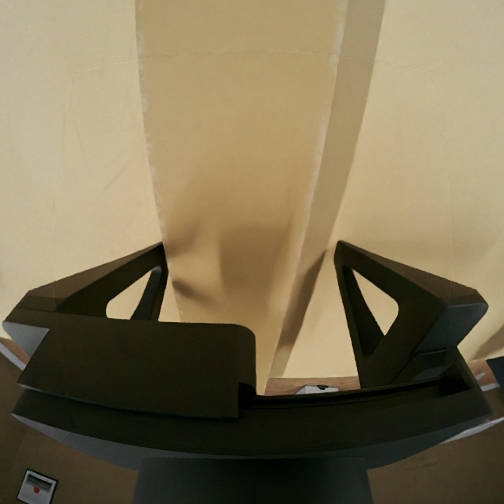

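Scene clock: 12.03 s.
Motor temperatures (°C, as the motors report them): arm1=[26 29 30 29 27 29] | arm2=[27 27 31 29 28 26] | arm3=[29 33 31 27 29 29] | arm4=[28 26 29 28 29 27] | arm5=[29 33 32 28 29 29] | arm6=[27 30 30 28 28 28]
arm1.joint_positions: joint1_rad=-0.480 joint2_rad=+0.545 joint3_rad=+1.389 joint4_rad=-1.317 joint5_rad=+0.058 joint6_rad=+0.142 gripper_m=+0.094
arm1.joint_status: not commanded
arm1.hand: x=-1.3067 y=+0.4960 z=+1.5039 quat_wxyz=(-0.305, -0.748, -0.407, +0.426) (m; scene frame)
arm2.joint_positions: joint1_rad=-0.404 joint2_rad=+0.576 joint3_rad=+1.432 joint4_rad=-1.432 joint5_rad=-0.183 joint6_rad=-0.482 gripper_m=+0.094
arm2.joint_status: not commanded
arm2.hand: x=-0.3650 y=+0.4976 z=+1.3623 quat_wxyz=(-0.204, -0.614, -0.626, +0.434) (m; scene frame)
arm3.joint_positions: joint1_rad=-0.786 joint2_rad=+2.869 joint3_rad=+2.231 joint4_rad=-0.948 joint5_rad=-0.003 joint6_rad=-2.041 gripper_m=+0.000
arm3.joint_status: not commanded
arm3.hand: x=+0.9320 y=+0.1188 z=+0.6435 quat_wxyz=(-0.008, -0.154, -0.988, -0.009) (m; scene frame)
arm4.joint_positions: joint1_rad=+0.401 joint2_rad=+0.492 joint3_rad=+1.360 joint4_rad=-1.289 joint5_rad=-0.072 joint6_rad=-0.491 gripper_m=+0.095
arm4.joint_status: not commanded
arm4.hand: x=+1.4879 y=-0.5145 z=+1.4003 quat_wxyz=(-0.343, +0.820, -0.170, -0.425) (m; scene frame)
arm5.joint_positions: joint1_rad=+0.827 joint2_rad=+2.566 joint3_rad=+1.940 joint4_rad=-0.930 joint5_rad=+0.000 joint6_rad=+2.054 gripper_m=+0.001
arm5.joint_status: not commanded
arm5.hand: x=+0.0480 y=-0.1124 z=+0.7277 quat_wxyz=(-0.002, +0.098, -0.995, -0.007) (m; scene frame)
arm6.joint_positions: joint1_rad=-0.315 joint2_rad=+2.210 joint3_rad=+2.215 joint4_rad=-1.594 joint5_rad=+0.004 joint6_rad=-0.280 gripper_m=+0.095
arm6.joint_status: all done
arm6.hand: x=-0.6116 y=-0.0097 z=+0.8622 quat_wxyz=(+0.005, +0.707, -0.707, -0.002) (m; scene frame)
pictures: none
No camera images: the call's "cameras" was empty. Leave "cameras" out to get every camera's image.

Scene clock: 13.83 s.
Motor temperatures (°C, as the motors report them): arm1=[26 29 30 29 27 29] | arm2=[27 27 31 29 28 26] | arm3=[29 33 31 27 29 29] | arm4=[28 26 29 28 29 27] | arm5=[29 33 32 28 29 29] | arm6=[27 30 30 28 28 28]
arm1.joint_positions: joint1_rad=-0.480 joint2_rad=+0.545 joint3_rad=+1.389 joint4_rad=-1.317 joint5_rad=+0.058 joint6_rad=+0.142 gripper_m=+0.094
arm1.joint_status: not commanded
arm1.hand: x=-1.3067 y=+0.4960 z=+1.5039 quat_wxyz=(-0.305, -0.748, -0.407, +0.426) (m; scene frame)
arm2.joint_positions: joint1_rad=-0.404 joint2_rad=+0.576 joint3_rad=+1.432 joint4_rad=-1.432 joint5_rad=-0.183 joint6_rad=-0.482 gripper_m=+0.094
arm2.joint_status: not commanded
arm2.hand: x=-0.3650 y=+0.4976 z=+1.3623 quat_wxyz=(-0.204, -0.614, -0.626, +0.434) (m; scene frame)
arm3.joint_positions: joint1_rad=-0.786 joint2_rad=+2.869 joint3_rad=+2.231 joint4_rad=-0.948 joint5_rad=-0.003 joint6_rad=-2.041 gripper_m=+0.000
arm3.joint_status: not commanded
arm3.hand: x=+0.9320 y=+0.1188 z=+0.6435 quat_wxyz=(-0.008, -0.154, -0.988, -0.009) (m; scene frame)
arm4.joint_positions: joint1_rad=+0.401 joint2_rad=+0.492 joint3_rad=+1.360 joint4_rad=-1.289 joint5_rad=-0.072 joint6_rad=-0.491 gripper_m=+0.095
arm4.joint_status: not commanded
arm4.hand: x=+1.4879 y=-0.5145 z=+1.4003 quat_wxyz=(-0.343, +0.820, -0.170, -0.425) (m; scene frame)
arm5.joint_positions: joint1_rad=+0.827 joint2_rad=+2.566 joint3_rad=+1.940 joint4_rad=-0.930 joint5_rad=+0.000 joint6_rad=+2.054 gripper_m=+0.001
arm5.joint_status: not commanded
arm5.hand: x=+0.0480 y=-0.1124 z=+0.7277 quat_wxyz=(-0.002, +0.098, -0.995, -0.007) (m; scene frame)
arm6.joint_positions: joint1_rad=-0.450 joint2_rad=+2.209 joint3_rad=+2.216 joint4_rad=-1.594 joint5_rad=+0.000 joint6_rad=-0.456 gripper_m=+0.095
arm6.joint_status: all done
arm6.hand: x=-0.5258 y=-0.0408 z=+0.8620 quat_wxyz=(+0.005, +0.721, -0.693, -0.006) (m; scene frame)
pictures: none
No camera images: the call's "cameras" was empty. Leave "cameras" out to get every camera's image.

Scene clock: 15.63 s.
Motor temperatures (°C, as the motors report them): arm1=[26 29 30 29 27 29] | arm2=[27 27 32 29 28 26] | arm3=[29 33 32 27 29 29] | arm4=[28 26 29 28 29 27] | arm5=[29 33 32 28 29 29] | arm6=[27 30 31 28 28 28]
arm1.joint_positions: joint1_rad=-0.480 joint2_rad=+0.545 joint3_rad=+1.389 joint4_rad=-1.317 joint5_rad=+0.058 joint6_rad=+0.142 gripper_m=+0.094
arm1.joint_status: not commanded
arm1.hand: x=-1.3067 y=+0.4960 z=+1.5039 quat_wxyz=(-0.305, -0.748, -0.407, +0.426) (m; scene frame)
arm2.joint_positions: joint1_rad=-0.404 joint2_rad=+0.576 joint3_rad=+1.432 joint4_rad=-1.432 joint5_rad=-0.183 joint6_rad=-0.482 gripper_m=+0.094
arm2.joint_status: not commanded
arm2.hand: x=-0.3650 y=+0.4976 z=+1.3623 quat_wxyz=(-0.204, -0.614, -0.626, +0.434) (m; scene frame)
arm3.joint_positions: joint1_rad=-0.786 joint2_rad=+2.869 joint3_rad=+2.231 joint4_rad=-0.948 joint5_rad=-0.003 joint6_rad=-2.041 gripper_m=+0.000
arm3.joint_status: not commanded
arm3.hand: x=+0.9320 y=+0.1188 z=+0.6435 quat_wxyz=(-0.008, -0.154, -0.988, -0.009) (m; scene frame)
arm4.joint_positions: joint1_rad=+0.401 joint2_rad=+0.492 joint3_rad=+1.360 joint4_rad=-1.289 joint5_rad=-0.072 joint6_rad=-0.491 gripper_m=+0.095
arm4.joint_status: not commanded
arm4.hand: x=+1.4879 y=-0.5145 z=+1.4003 quat_wxyz=(-0.343, +0.820, -0.170, -0.425) (m; scene frame)
arm5.joint_positions: joint1_rad=+0.827 joint2_rad=+2.566 joint3_rad=+1.940 joint4_rad=-0.930 joint5_rad=+0.000 joint6_rad=+2.054 gripper_m=+0.001
arm5.joint_status: not commanded
arm5.hand: x=+0.0480 y=-0.1124 z=+0.7277 quat_wxyz=(-0.002, +0.098, -0.995, -0.007) (m; scene frame)
arm6.joint_positions: joint1_rad=-0.581 joint2_rad=+2.209 joint3_rad=+2.218 joint4_rad=-1.593 joint5_rad=+0.007 joint6_rad=-0.576 gripper_m=+0.095
arm6.joint_status: all done
arm6.hand: x=-0.4455 y=-0.0820 z=+0.8615 quat_wxyz=(+0.003, +0.717, -0.697, -0.003) (m; scene frame)
pictures: none
No camera images: the call's "cameras" was empty. Leave "cameras" out to get every camera's image.

Scene clock: 18.13 s.
Motor temperatures (°C, as the motors report them): arm1=[26 29 31 29 27 29] | arm2=[27 27 32 29 28 26] | arm3=[29 34 32 27 29 29] | arm4=[28 26 30 28 29 27] | arm5=[29 33 33 28 29 29] | arm6=[27 31 31 28 28 28]
arm1.joint_positions: joint1_rad=-0.480 joint2_rad=+0.545 joint3_rad=+1.389 joint4_rad=-1.317 joint5_rad=+0.058 joint6_rad=+0.142 gripper_m=+0.094
arm1.joint_status: not commanded
arm1.hand: x=-1.3067 y=+0.4960 z=+1.5039 quat_wxyz=(-0.305, -0.748, -0.407, +0.426) (m; scene frame)
arm2.joint_positions: joint1_rad=-0.404 joint2_rad=+0.576 joint3_rad=+1.432 joint4_rad=-1.432 joint5_rad=-0.183 joint6_rad=-0.482 gripper_m=+0.094
arm2.joint_status: not commanded
arm2.hand: x=-0.3650 y=+0.4976 z=+1.3623 quat_wxyz=(-0.204, -0.614, -0.626, +0.434) (m; scene frame)
arm3.joint_positions: joint1_rad=-0.786 joint2_rad=+2.869 joint3_rad=+2.231 joint4_rad=-0.948 joint5_rad=-0.003 joint6_rad=-2.041 gripper_m=+0.000
arm3.joint_status: not commanded
arm3.hand: x=+0.9320 y=+0.1188 z=+0.6435 quat_wxyz=(-0.008, -0.154, -0.988, -0.009) (m; scene frame)
arm4.joint_positions: joint1_rad=+0.401 joint2_rad=+0.492 joint3_rad=+1.360 joint4_rad=-1.289 joint5_rad=-0.072 joint6_rad=-0.491 gripper_m=+0.095
arm4.joint_status: not commanded
arm4.hand: x=+1.4879 y=-0.5145 z=+1.4003 quat_wxyz=(-0.343, +0.820, -0.170, -0.425) (m; scene frame)
arm5.joint_positions: joint1_rad=+0.758 joint2_rad=+2.569 joint3_rad=+1.929 joint4_rad=-0.948 joint5_rad=+0.016 joint6_rad=+2.084 gripper_m=+0.001
arm5.joint_status: not commanded
arm5.hand: x=+0.0947 y=-0.0908 z=+0.7232 quat_wxyz=(-0.018, +0.049, -0.999, +0.002) (m; scene frame)
arm6.joint_positions: joint1_rad=-0.725 joint2_rad=+2.211 joint3_rad=+2.236 joint4_rad=-1.560 joint5_rad=+0.012 joint6_rad=-0.650 gripper_m=+0.095
arm6.joint_status: all done
arm6.hand: x=-0.3573 y=-0.1299 z=+0.8655 quat_wxyz=(-0.020, +0.692, -0.721, -0.004) (m; scene frame)
pictures: arm5_cam_wrist, arm6_cam_wrist, cam_high
camera_calibration (this result's frames):
arm5_cam_wrist: T_world_to_cam=[[0.0937907, -0.995587, 0.00306839, -0.104128], [-0.830905, -0.076578, 0.55112, -0.320903], [-0.548453, -0.0542394, -0.83442, 0.777519], [0, 0, 0, 1]] pos_world=[0.169558, -0.0860701, 0.825953]
arm6_cam_wrist: T_world_to_cam=[[0.999258, -0.0368717, 0.0111724, 0.345005], [-0.0368494, -0.83003, 0.5565, -0.597299], [-0.0112457, -0.556499, -0.830772, 0.76415], [0, 0, 0, 1]] pos_world=[-0.358166, -0.0578062, 0.963377]
Images, in order (width x height): arm5_cam_wrist 504x504, arm6_cam_wrist 504x504, cam_high 672x504.

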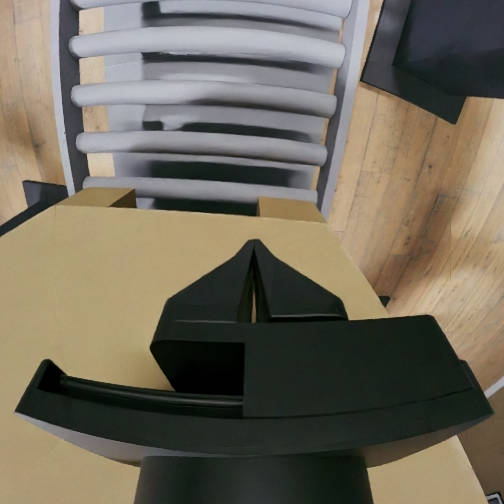

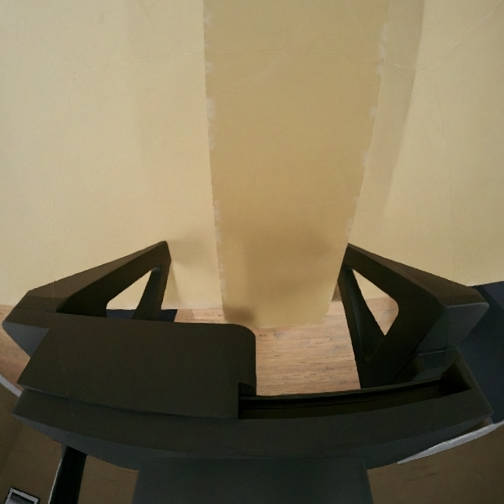

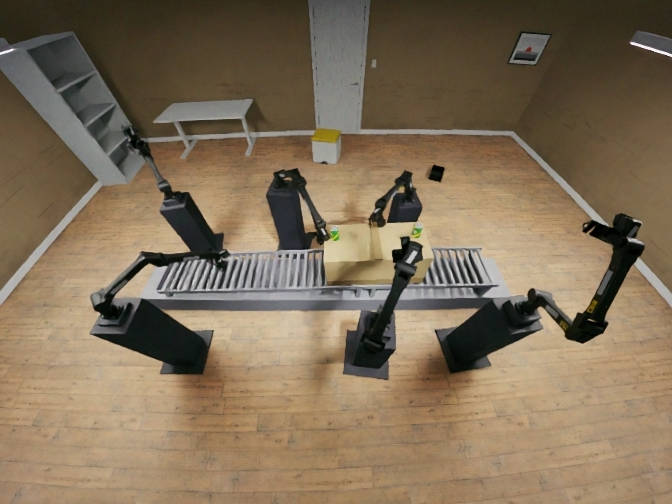

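Call:
execute_actions([
  {"arm6":{"joints":{"joint2_rad":1.5}},"arm5":{"joints":{"joint1_rad":0.78,"joint2_rad":2.53,"joint3_rad":1.84,"joint4_rad":-0.83}}},
], cameras=[])

Call:
execute_actions([
  {"arm5":{"joints":{"joint1_rad":0.66,"joint2_rad":2.47,"joint3_rad":1.68,"joint4_rad":-0.73,"joint6_rad":2.0}}},
], cameras=[])

Call:
execute_actions([
  {"arm5":{"joints":{"joint1_rad":0.53,"joint2_rad":2.41,"joint3_rad":1.5,"joint4_rad":-0.63,"joint6_rad":1.88}}},
], cameras=["cam_high","arm5_cam_wrist"])

Scene clock: 20.63 s.
Motor temperatures (°C, as the motors report them): arm1=[26 29 31 29 27 29] | arm2=[27 27 32 29 28 26] | arm3=[29 34 32 27 29 29] | arm4=[28 26 30 28 29 27] | arm5=[30 34 33 28 29 29] | arm6=[27 31 31 28 28 28]
arm1.joint_positions: joint1_rad=-0.480 joint2_rad=+0.545 joint3_rad=+1.389 joint4_rad=-1.317 joint5_rad=+0.058 joint6_rad=+0.142 gripper_m=+0.094
arm1.joint_status: not commanded
arm1.hand: x=-1.3067 y=+0.4960 z=+1.5039 quat_wxyz=(-0.305, -0.748, -0.407, +0.426) (m; scene frame)
arm2.joint_positions: joint1_rad=-0.404 joint2_rad=+0.576 joint3_rad=+1.432 joint4_rad=-1.432 joint5_rad=-0.183 joint6_rad=-0.482 gripper_m=+0.094
arm2.joint_status: not commanded
arm2.hand: x=-0.3650 y=+0.4976 z=+1.3623 quat_wxyz=(-0.204, -0.614, -0.626, +0.434) (m; scene frame)
arm3.joint_positions: joint1_rad=-0.786 joint2_rad=+2.869 joint3_rad=+2.231 joint4_rad=-0.948 joint5_rad=-0.003 joint6_rad=-2.041 gripper_m=+0.000
arm3.joint_status: not commanded
arm3.hand: x=+0.9320 y=+0.1188 z=+0.6435 quat_wxyz=(-0.008, -0.154, -0.988, -0.009) (m; scene frame)
arm4.joint_positions: joint1_rad=+0.401 joint2_rad=+0.492 joint3_rad=+1.360 joint4_rad=-1.289 joint5_rad=-0.072 joint6_rad=-0.491 gripper_m=+0.095
arm4.joint_status: not commanded
arm4.hand: x=+1.4879 y=-0.5145 z=+1.4003 quat_wxyz=(-0.343, +0.820, -0.170, -0.425) (m; scene frame)
arm5.joint_positions: joint1_rad=+0.658 joint2_rad=+2.540 joint3_rad=+1.792 joint4_rad=-0.853 joint5_rad=+0.022 joint6_rad=+2.078 gripper_m=+0.001
arm5.joint_status: joint1_rad off_target (ended at +0.658, target +0.780); the others done
arm5.hand: x=+0.1698 y=-0.0842 z=+0.7029 quat_wxyz=(-0.023, +0.002, -1.000, +0.007) (m; scene frame)
arm6.joint_positions: joint1_rad=-0.685 joint2_rad=+1.510 joint3_rad=+2.215 joint4_rad=-1.583 joint5_rad=+0.001 joint6_rad=-0.653 gripper_m=+0.095
arm6.joint_status: all done
arm6.hand: x=-0.4852 y=-0.2597 z=+1.2785 quat_wxyz=(-0.338, +0.663, -0.666, -0.052) (m; scene frame)
pictures: none
No camera images: the call's "cameras" was empty. Leave "cameras" out to get every camera's image.

Scene clock: 22.60 s.
Motor temperatures (°C, as the motors report them): arm1=[26 29 31 29 27 29] | arm2=[27 27 32 29 28 26] | arm3=[29 34 32 27 29 29] | arm4=[28 26 30 28 29 27] | arm5=[30 34 33 28 29 29] | arm6=[27 31 31 28 28 28]
arm1.joint_positions: joint1_rad=-0.480 joint2_rad=+0.545 joint3_rad=+1.389 joint4_rad=-1.317 joint5_rad=+0.058 joint6_rad=+0.142 gripper_m=+0.094
arm1.joint_status: not commanded
arm1.hand: x=-1.3067 y=+0.4960 z=+1.5039 quat_wxyz=(-0.305, -0.748, -0.407, +0.426) (m; scene frame)
arm2.joint_positions: joint1_rad=-0.404 joint2_rad=+0.576 joint3_rad=+1.432 joint4_rad=-1.432 joint5_rad=-0.183 joint6_rad=-0.482 gripper_m=+0.094
arm2.joint_status: not commanded
arm2.hand: x=-0.3650 y=+0.4976 z=+1.3623 quat_wxyz=(-0.204, -0.614, -0.626, +0.434) (m; scene frame)
arm3.joint_positions: joint1_rad=-0.786 joint2_rad=+2.869 joint3_rad=+2.231 joint4_rad=-0.948 joint5_rad=-0.003 joint6_rad=-2.041 gripper_m=+0.000
arm3.joint_status: not commanded
arm3.hand: x=+0.9320 y=+0.1188 z=+0.6435 quat_wxyz=(-0.008, -0.154, -0.988, -0.009) (m; scene frame)
arm4.joint_positions: joint1_rad=+0.401 joint2_rad=+0.492 joint3_rad=+1.360 joint4_rad=-1.289 joint5_rad=-0.072 joint6_rad=-0.491 gripper_m=+0.095
arm4.joint_status: not commanded
arm4.hand: x=+1.4879 y=-0.5145 z=+1.4003 quat_wxyz=(-0.343, +0.820, -0.170, -0.425) (m; scene frame)
arm5.joint_positions: joint1_rad=+0.522 joint2_rad=+2.483 joint3_rad=+1.632 joint4_rad=-0.754 joint5_rad=+0.027 joint6_rad=+1.968 gripper_m=+0.001
arm5.joint_status: joint1_rad time_out (moved -0.137 of +0.002); the others done
arm5.on_its_own: joint1_rad reads +0.522 and still pushes toward +0.660 since a time_out
arm5.hand: x=+0.2646 y=-0.0829 z=+0.6962 quat_wxyz=(-0.025, -0.012, -1.000, +0.010) (m; scene frame)
arm6.joint_positions: joint1_rad=-0.685 joint2_rad=+1.510 joint3_rad=+2.215 joint4_rad=-1.583 joint5_rad=+0.001 joint6_rad=-0.653 gripper_m=+0.095
arm6.joint_status: not commanded
arm6.hand: x=-0.4852 y=-0.2597 z=+1.2785 quat_wxyz=(-0.338, +0.663, -0.666, -0.052) (m; scene frame)
pictures: none
No camera images: the call's "cameras" was empty. Leave "cameras" out to get every camera's image.

not run: a stop came earlier in this reply.

Heavier; use ~0.1 steps.

Call:
execute_actions([
  {"arm5":{"joints":{"joint1_rad":0.58,"joint2_rad":2.41,"joint3_rad":1.5,"joint4_rad":-0.63,"joint6_rad":1.9}}},
], cameras=[])

Call:
execute_actions([
  {"arm5":{"joints":{"joint1_rad":0.48,"joint6_rad":1.8}}},
], cameras=[])

Call:
execute_actions([
  {"arm5":{"joints":{"joint1_rad":0.38,"joint6_rad":1.7,"joint2_rad":2.46,"joint4_rad":-0.6}}},
], cameras=[])

Call:
execute_actions([
  {"arm5":{"joints":{"joint1_rad":0.28,"joint6_rad":1.6}}},
], cameras=[])

Call:
execute_actions([
  {"arm5":{"joints":{"joint1_rad":0.18,"joint6_rad":1.5,"joint3_rad":1.46}}},
], cameras=[])

Call:
execute_actions([
  {"arm5":{"joints":{"joint1_rad":0.08,"joint6_rad":1.4,"joint2_rad":2.5,"joint4_rad":-0.56}}},
], cameras=[])

Call:
execute_actions([
  {"arm5":{"joints":{"joint1_rad":-0.02,"joint6_rad":1.3}}},
], cameras=["cam_high","arm5_cam_wrist"])

Scene clock: 25.47 s.
Motor temperatures (°C, as the motors report them): arm1=[26 29 31 29 27 29] | arm2=[27 27 33 29 28 26] | arm3=[29 35 33 27 29 29] | arm4=[28 26 30 28 29 27] | arm5=[30 34 33 28 29 29] | arm6=[27 30 31 28 28 28]
arm1.joint_positions: joint1_rad=-0.480 joint2_rad=+0.545 joint3_rad=+1.389 joint4_rad=-1.317 joint5_rad=+0.058 joint6_rad=+0.142 gripper_m=+0.094
arm1.joint_status: not commanded
arm1.hand: x=-1.3067 y=+0.4960 z=+1.5039 quat_wxyz=(-0.305, -0.748, -0.407, +0.426) (m; scene frame)
arm2.joint_positions: joint1_rad=-0.404 joint2_rad=+0.576 joint3_rad=+1.432 joint4_rad=-1.432 joint5_rad=-0.183 joint6_rad=-0.482 gripper_m=+0.094
arm2.joint_status: not commanded
arm2.hand: x=-0.3650 y=+0.4976 z=+1.3623 quat_wxyz=(-0.204, -0.614, -0.626, +0.434) (m; scene frame)
arm3.joint_positions: joint1_rad=-0.786 joint2_rad=+2.869 joint3_rad=+2.231 joint4_rad=-0.948 joint5_rad=-0.003 joint6_rad=-2.041 gripper_m=+0.000
arm3.joint_status: not commanded
arm3.hand: x=+0.9320 y=+0.1188 z=+0.6435 quat_wxyz=(-0.008, -0.154, -0.988, -0.009) (m; scene frame)
arm4.joint_positions: joint1_rad=+0.401 joint2_rad=+0.492 joint3_rad=+1.360 joint4_rad=-1.289 joint5_rad=-0.072 joint6_rad=-0.491 gripper_m=+0.095
arm4.joint_status: not commanded
arm4.hand: x=+1.4879 y=-0.5145 z=+1.4003 quat_wxyz=(-0.343, +0.820, -0.170, -0.425) (m; scene frame)
arm5.joint_positions: joint1_rad=+0.463 joint2_rad=+2.422 joint3_rad=+1.465 joint4_rad=-0.652 joint5_rad=+0.024 joint6_rad=+1.899 gripper_m=+0.001
arm5.joint_status: joint1_rad time_out (moved -0.059 of +0.058); the others done
arm5.on_its_own: joint1_rad reads +0.463 and still pushes toward +0.580 since a time_out
arm5.hand: x=+0.3116 y=-0.1132 z=+0.6920 quat_wxyz=(-0.023, -0.007, -1.000, +0.013) (m; scene frame)
arm6.joint_positions: joint1_rad=-0.685 joint2_rad=+1.510 joint3_rad=+2.215 joint4_rad=-1.583 joint5_rad=+0.001 joint6_rad=-0.653 gripper_m=+0.095
arm6.joint_status: not commanded
arm6.hand: x=-0.4852 y=-0.2597 z=+1.2785 quat_wxyz=(-0.338, +0.663, -0.666, -0.052) (m; scene frame)
pictures: none
No camera images: the call's "cameras" was empty. Leave "cameras" out to get every camera's image.

not run: a stop came earlier in this reply.

not run: a stop came earlier in this reply.

not run: a stop came earlier in this reply.

not run: a stop came earlier in this reply.

not run: a stop came earlier in this reply.

not run: a stop came earlier in this reply.

Call:
execute_actions([
  {"arm5":{"joints":{"joint1_rad":0.4,"joint6_rad":1.74,"joint2_rad":2.46,"joint4_rad":-0.6}}},
], cameras=[])

Call:
execute_actions([
  {"arm5":{"joints":{"joint1_rad":0.22,"joint6_rad":1.56,"joint3_rad":1.46}}},
], cameras=[])

Scene clock: 28.27 s.
Motor temperatures (°C, as the motors report them): arm1=[26 29 32 29 27 29] | arm2=[27 27 33 29 28 26] | arm3=[29 35 33 27 29 29] | arm4=[28 26 30 28 29 27] | arm5=[30 34 33 28 29 29] | arm6=[27 30 31 28 28 28]
arm1.joint_positions: joint1_rad=-0.480 joint2_rad=+0.545 joint3_rad=+1.389 joint4_rad=-1.317 joint5_rad=+0.058 joint6_rad=+0.142 gripper_m=+0.094
arm1.joint_status: not commanded
arm1.hand: x=-1.3067 y=+0.4960 z=+1.5039 quat_wxyz=(-0.305, -0.748, -0.407, +0.426) (m; scene frame)
arm2.joint_positions: joint1_rad=-0.404 joint2_rad=+0.576 joint3_rad=+1.432 joint4_rad=-1.432 joint5_rad=-0.183 joint6_rad=-0.482 gripper_m=+0.094
arm2.joint_status: not commanded
arm2.hand: x=-0.3650 y=+0.4976 z=+1.3623 quat_wxyz=(-0.204, -0.614, -0.626, +0.434) (m; scene frame)
arm3.joint_positions: joint1_rad=-0.786 joint2_rad=+2.869 joint3_rad=+2.231 joint4_rad=-0.948 joint5_rad=-0.003 joint6_rad=-2.041 gripper_m=+0.000
arm3.joint_status: not commanded
arm3.hand: x=+0.9320 y=+0.1188 z=+0.6435 quat_wxyz=(-0.008, -0.154, -0.988, -0.009) (m; scene frame)
arm4.joint_positions: joint1_rad=+0.401 joint2_rad=+0.492 joint3_rad=+1.360 joint4_rad=-1.289 joint5_rad=-0.072 joint6_rad=-0.491 gripper_m=+0.095
arm4.joint_status: not commanded
arm4.hand: x=+1.4879 y=-0.5145 z=+1.4003 quat_wxyz=(-0.343, +0.820, -0.170, -0.425) (m; scene frame)
arm5.joint_positions: joint1_rad=+0.245 joint2_rad=+2.441 joint3_rad=+1.460 joint4_rad=-0.617 joint5_rad=+0.033 joint6_rad=+1.689 gripper_m=+0.001
arm5.joint_status: joint1_rad off_target (ended at +0.245, target +0.400); joint6_rad off_target (ended at +1.689, target +1.740); the others done
arm5.hand: x=+0.4332 y=-0.0905 z=+0.6817 quat_wxyz=(-0.024, -0.010, -1.000, +0.011) (m; scene frame)
arm6.joint_positions: joint1_rad=-0.685 joint2_rad=+1.510 joint3_rad=+2.215 joint4_rad=-1.583 joint5_rad=+0.001 joint6_rad=-0.653 gripper_m=+0.095
arm6.joint_status: not commanded
arm6.hand: x=-0.4852 y=-0.2597 z=+1.2785 quat_wxyz=(-0.338, +0.663, -0.666, -0.052) (m; scene frame)
pictures: none
No camera images: the call's "cameras" was empty. Leave "cameras" out to get every camera's image.

Scene clock: 30.30 s.
Motor temperatures (°C, as the motors report them): arm1=[26 29 32 29 27 29] | arm2=[27 27 33 29 28 26] | arm3=[29 35 33 27 29 29] | arm4=[28 26 30 28 29 27] | arm5=[30 34 33 28 30 29] | arm6=[27 30 31 28 28 28]
arm1.joint_positions: joint1_rad=-0.480 joint2_rad=+0.545 joint3_rad=+1.389 joint4_rad=-1.317 joint5_rad=+0.058 joint6_rad=+0.142 gripper_m=+0.094
arm1.joint_status: not commanded
arm1.hand: x=-1.3067 y=+0.4960 z=+1.5039 quat_wxyz=(-0.305, -0.748, -0.407, +0.426) (m; scene frame)
arm2.joint_positions: joint1_rad=-0.404 joint2_rad=+0.576 joint3_rad=+1.432 joint4_rad=-1.432 joint5_rad=-0.183 joint6_rad=-0.482 gripper_m=+0.094
arm2.joint_status: not commanded
arm2.hand: x=-0.3650 y=+0.4976 z=+1.3623 quat_wxyz=(-0.204, -0.614, -0.626, +0.434) (m; scene frame)
arm3.joint_positions: joint1_rad=-0.786 joint2_rad=+2.869 joint3_rad=+2.231 joint4_rad=-0.948 joint5_rad=-0.003 joint6_rad=-2.041 gripper_m=+0.000
arm3.joint_status: not commanded
arm3.hand: x=+0.9320 y=+0.1188 z=+0.6435 quat_wxyz=(-0.008, -0.154, -0.988, -0.009) (m; scene frame)
arm4.joint_positions: joint1_rad=+0.401 joint2_rad=+0.492 joint3_rad=+1.360 joint4_rad=-1.289 joint5_rad=-0.072 joint6_rad=-0.491 gripper_m=+0.095
arm4.joint_status: not commanded
arm4.hand: x=+1.4879 y=-0.5145 z=+1.4003 quat_wxyz=(-0.343, +0.820, -0.170, -0.425) (m; scene frame)
arm5.joint_positions: joint1_rad=+0.064 joint2_rad=+2.447 joint3_rad=+1.454 joint4_rad=-0.599 joint5_rad=+0.043 joint6_rad=+1.516 gripper_m=+0.001
arm5.joint_status: joint1_rad time_out (moved -0.181 of -0.025); joint6_rad time_out (moved -0.173 of -0.129); the others done
arm5.on_its_own: joint1_rad reads +0.064 and still pushes toward +0.220 since a time_out; joint6_rad reads +1.516 and still pushes toward +1.560 since a time_out
arm5.hand: x=+0.5361 y=-0.0922 z=+0.6787 quat_wxyz=(-0.027, -0.014, -0.999, +0.011) (m; scene frame)
arm6.joint_positions: joint1_rad=-0.685 joint2_rad=+1.510 joint3_rad=+2.215 joint4_rad=-1.583 joint5_rad=+0.001 joint6_rad=-0.653 gripper_m=+0.095
arm6.joint_status: not commanded
arm6.hand: x=-0.4852 y=-0.2597 z=+1.2785 quat_wxyz=(-0.338, +0.663, -0.666, -0.052) (m; scene frame)
pictures: none
No camera images: the call's "cameras" was empty. Leave "cameras" out to get every camera's image.

Call:
execute_actions([
  {"arm5":{"joints":{"joint1_rad":0.04,"joint6_rad":1.36,"joint2_rad":2.5,"joint4_rad":-0.56}}},
], cameras=["cam_high"])

Call:
execute_actions([
  {"arm5":{"joints":{"joint1_rad":-0.13,"joint6_rad":1.19,"joint2_rad":2.55,"joint3_rad":1.54,"joint4_rad":-0.6}}},
], cameras=[])

Scene clock: 32.67 s.
Motor temperatures (°C, as the motors report them): arm1=[26 29 32 29 27 29] | arm2=[27 27 33 29 28 26] | arm3=[29 35 33 27 29 29] | arm4=[28 26 30 28 29 27] | arm5=[30 34 33 28 30 29] | arm6=[27 30 31 28 28 28]
arm1.joint_positions: joint1_rad=-0.480 joint2_rad=+0.545 joint3_rad=+1.389 joint4_rad=-1.317 joint5_rad=+0.058 joint6_rad=+0.142 gripper_m=+0.094
arm1.joint_status: not commanded
arm1.hand: x=-1.3067 y=+0.4960 z=+1.5039 quat_wxyz=(-0.305, -0.748, -0.407, +0.426) (m; scene frame)
arm2.joint_positions: joint1_rad=-0.404 joint2_rad=+0.576 joint3_rad=+1.432 joint4_rad=-1.432 joint5_rad=-0.183 joint6_rad=-0.482 gripper_m=+0.094
arm2.joint_status: not commanded
arm2.hand: x=-0.3650 y=+0.4976 z=+1.3623 quat_wxyz=(-0.204, -0.614, -0.626, +0.434) (m; scene frame)
arm3.joint_positions: joint1_rad=-0.786 joint2_rad=+2.869 joint3_rad=+2.231 joint4_rad=-0.948 joint5_rad=-0.003 joint6_rad=-2.041 gripper_m=+0.000
arm3.joint_status: not commanded
arm3.hand: x=+0.9320 y=+0.1188 z=+0.6435 quat_wxyz=(-0.008, -0.154, -0.988, -0.009) (m; scene frame)
arm4.joint_positions: joint1_rad=+0.401 joint2_rad=+0.492 joint3_rad=+1.360 joint4_rad=-1.289 joint5_rad=-0.072 joint6_rad=-0.491 gripper_m=+0.095
arm4.joint_status: not commanded
arm4.hand: x=+1.4879 y=-0.5145 z=+1.4003 quat_wxyz=(-0.343, +0.820, -0.170, -0.425) (m; scene frame)
arm5.joint_positions: joint1_rad=-0.112 joint2_rad=+2.472 joint3_rad=+1.477 joint4_rad=-0.545 joint5_rad=+0.035 joint6_rad=+1.337 gripper_m=+0.001
arm5.joint_status: joint1_rad time_out (moved -0.176 of -0.024); the others done
arm5.on_its_own: joint1_rad reads -0.112 and still pushes toward +0.040 since a time_out
arm5.hand: x=+0.6360 y=-0.0934 z=+0.6713 quat_wxyz=(-0.027, -0.013, -0.999, -0.012) (m; scene frame)
arm6.joint_positions: joint1_rad=-0.685 joint2_rad=+1.510 joint3_rad=+2.215 joint4_rad=-1.583 joint5_rad=+0.001 joint6_rad=-0.653 gripper_m=+0.095
arm6.joint_status: not commanded
arm6.hand: x=-0.4852 y=-0.2597 z=+1.2785 quat_wxyz=(-0.338, +0.663, -0.666, -0.052) (m; scene frame)
pictures: cam_high
Images, in order (width x height): cam_high 672x504.

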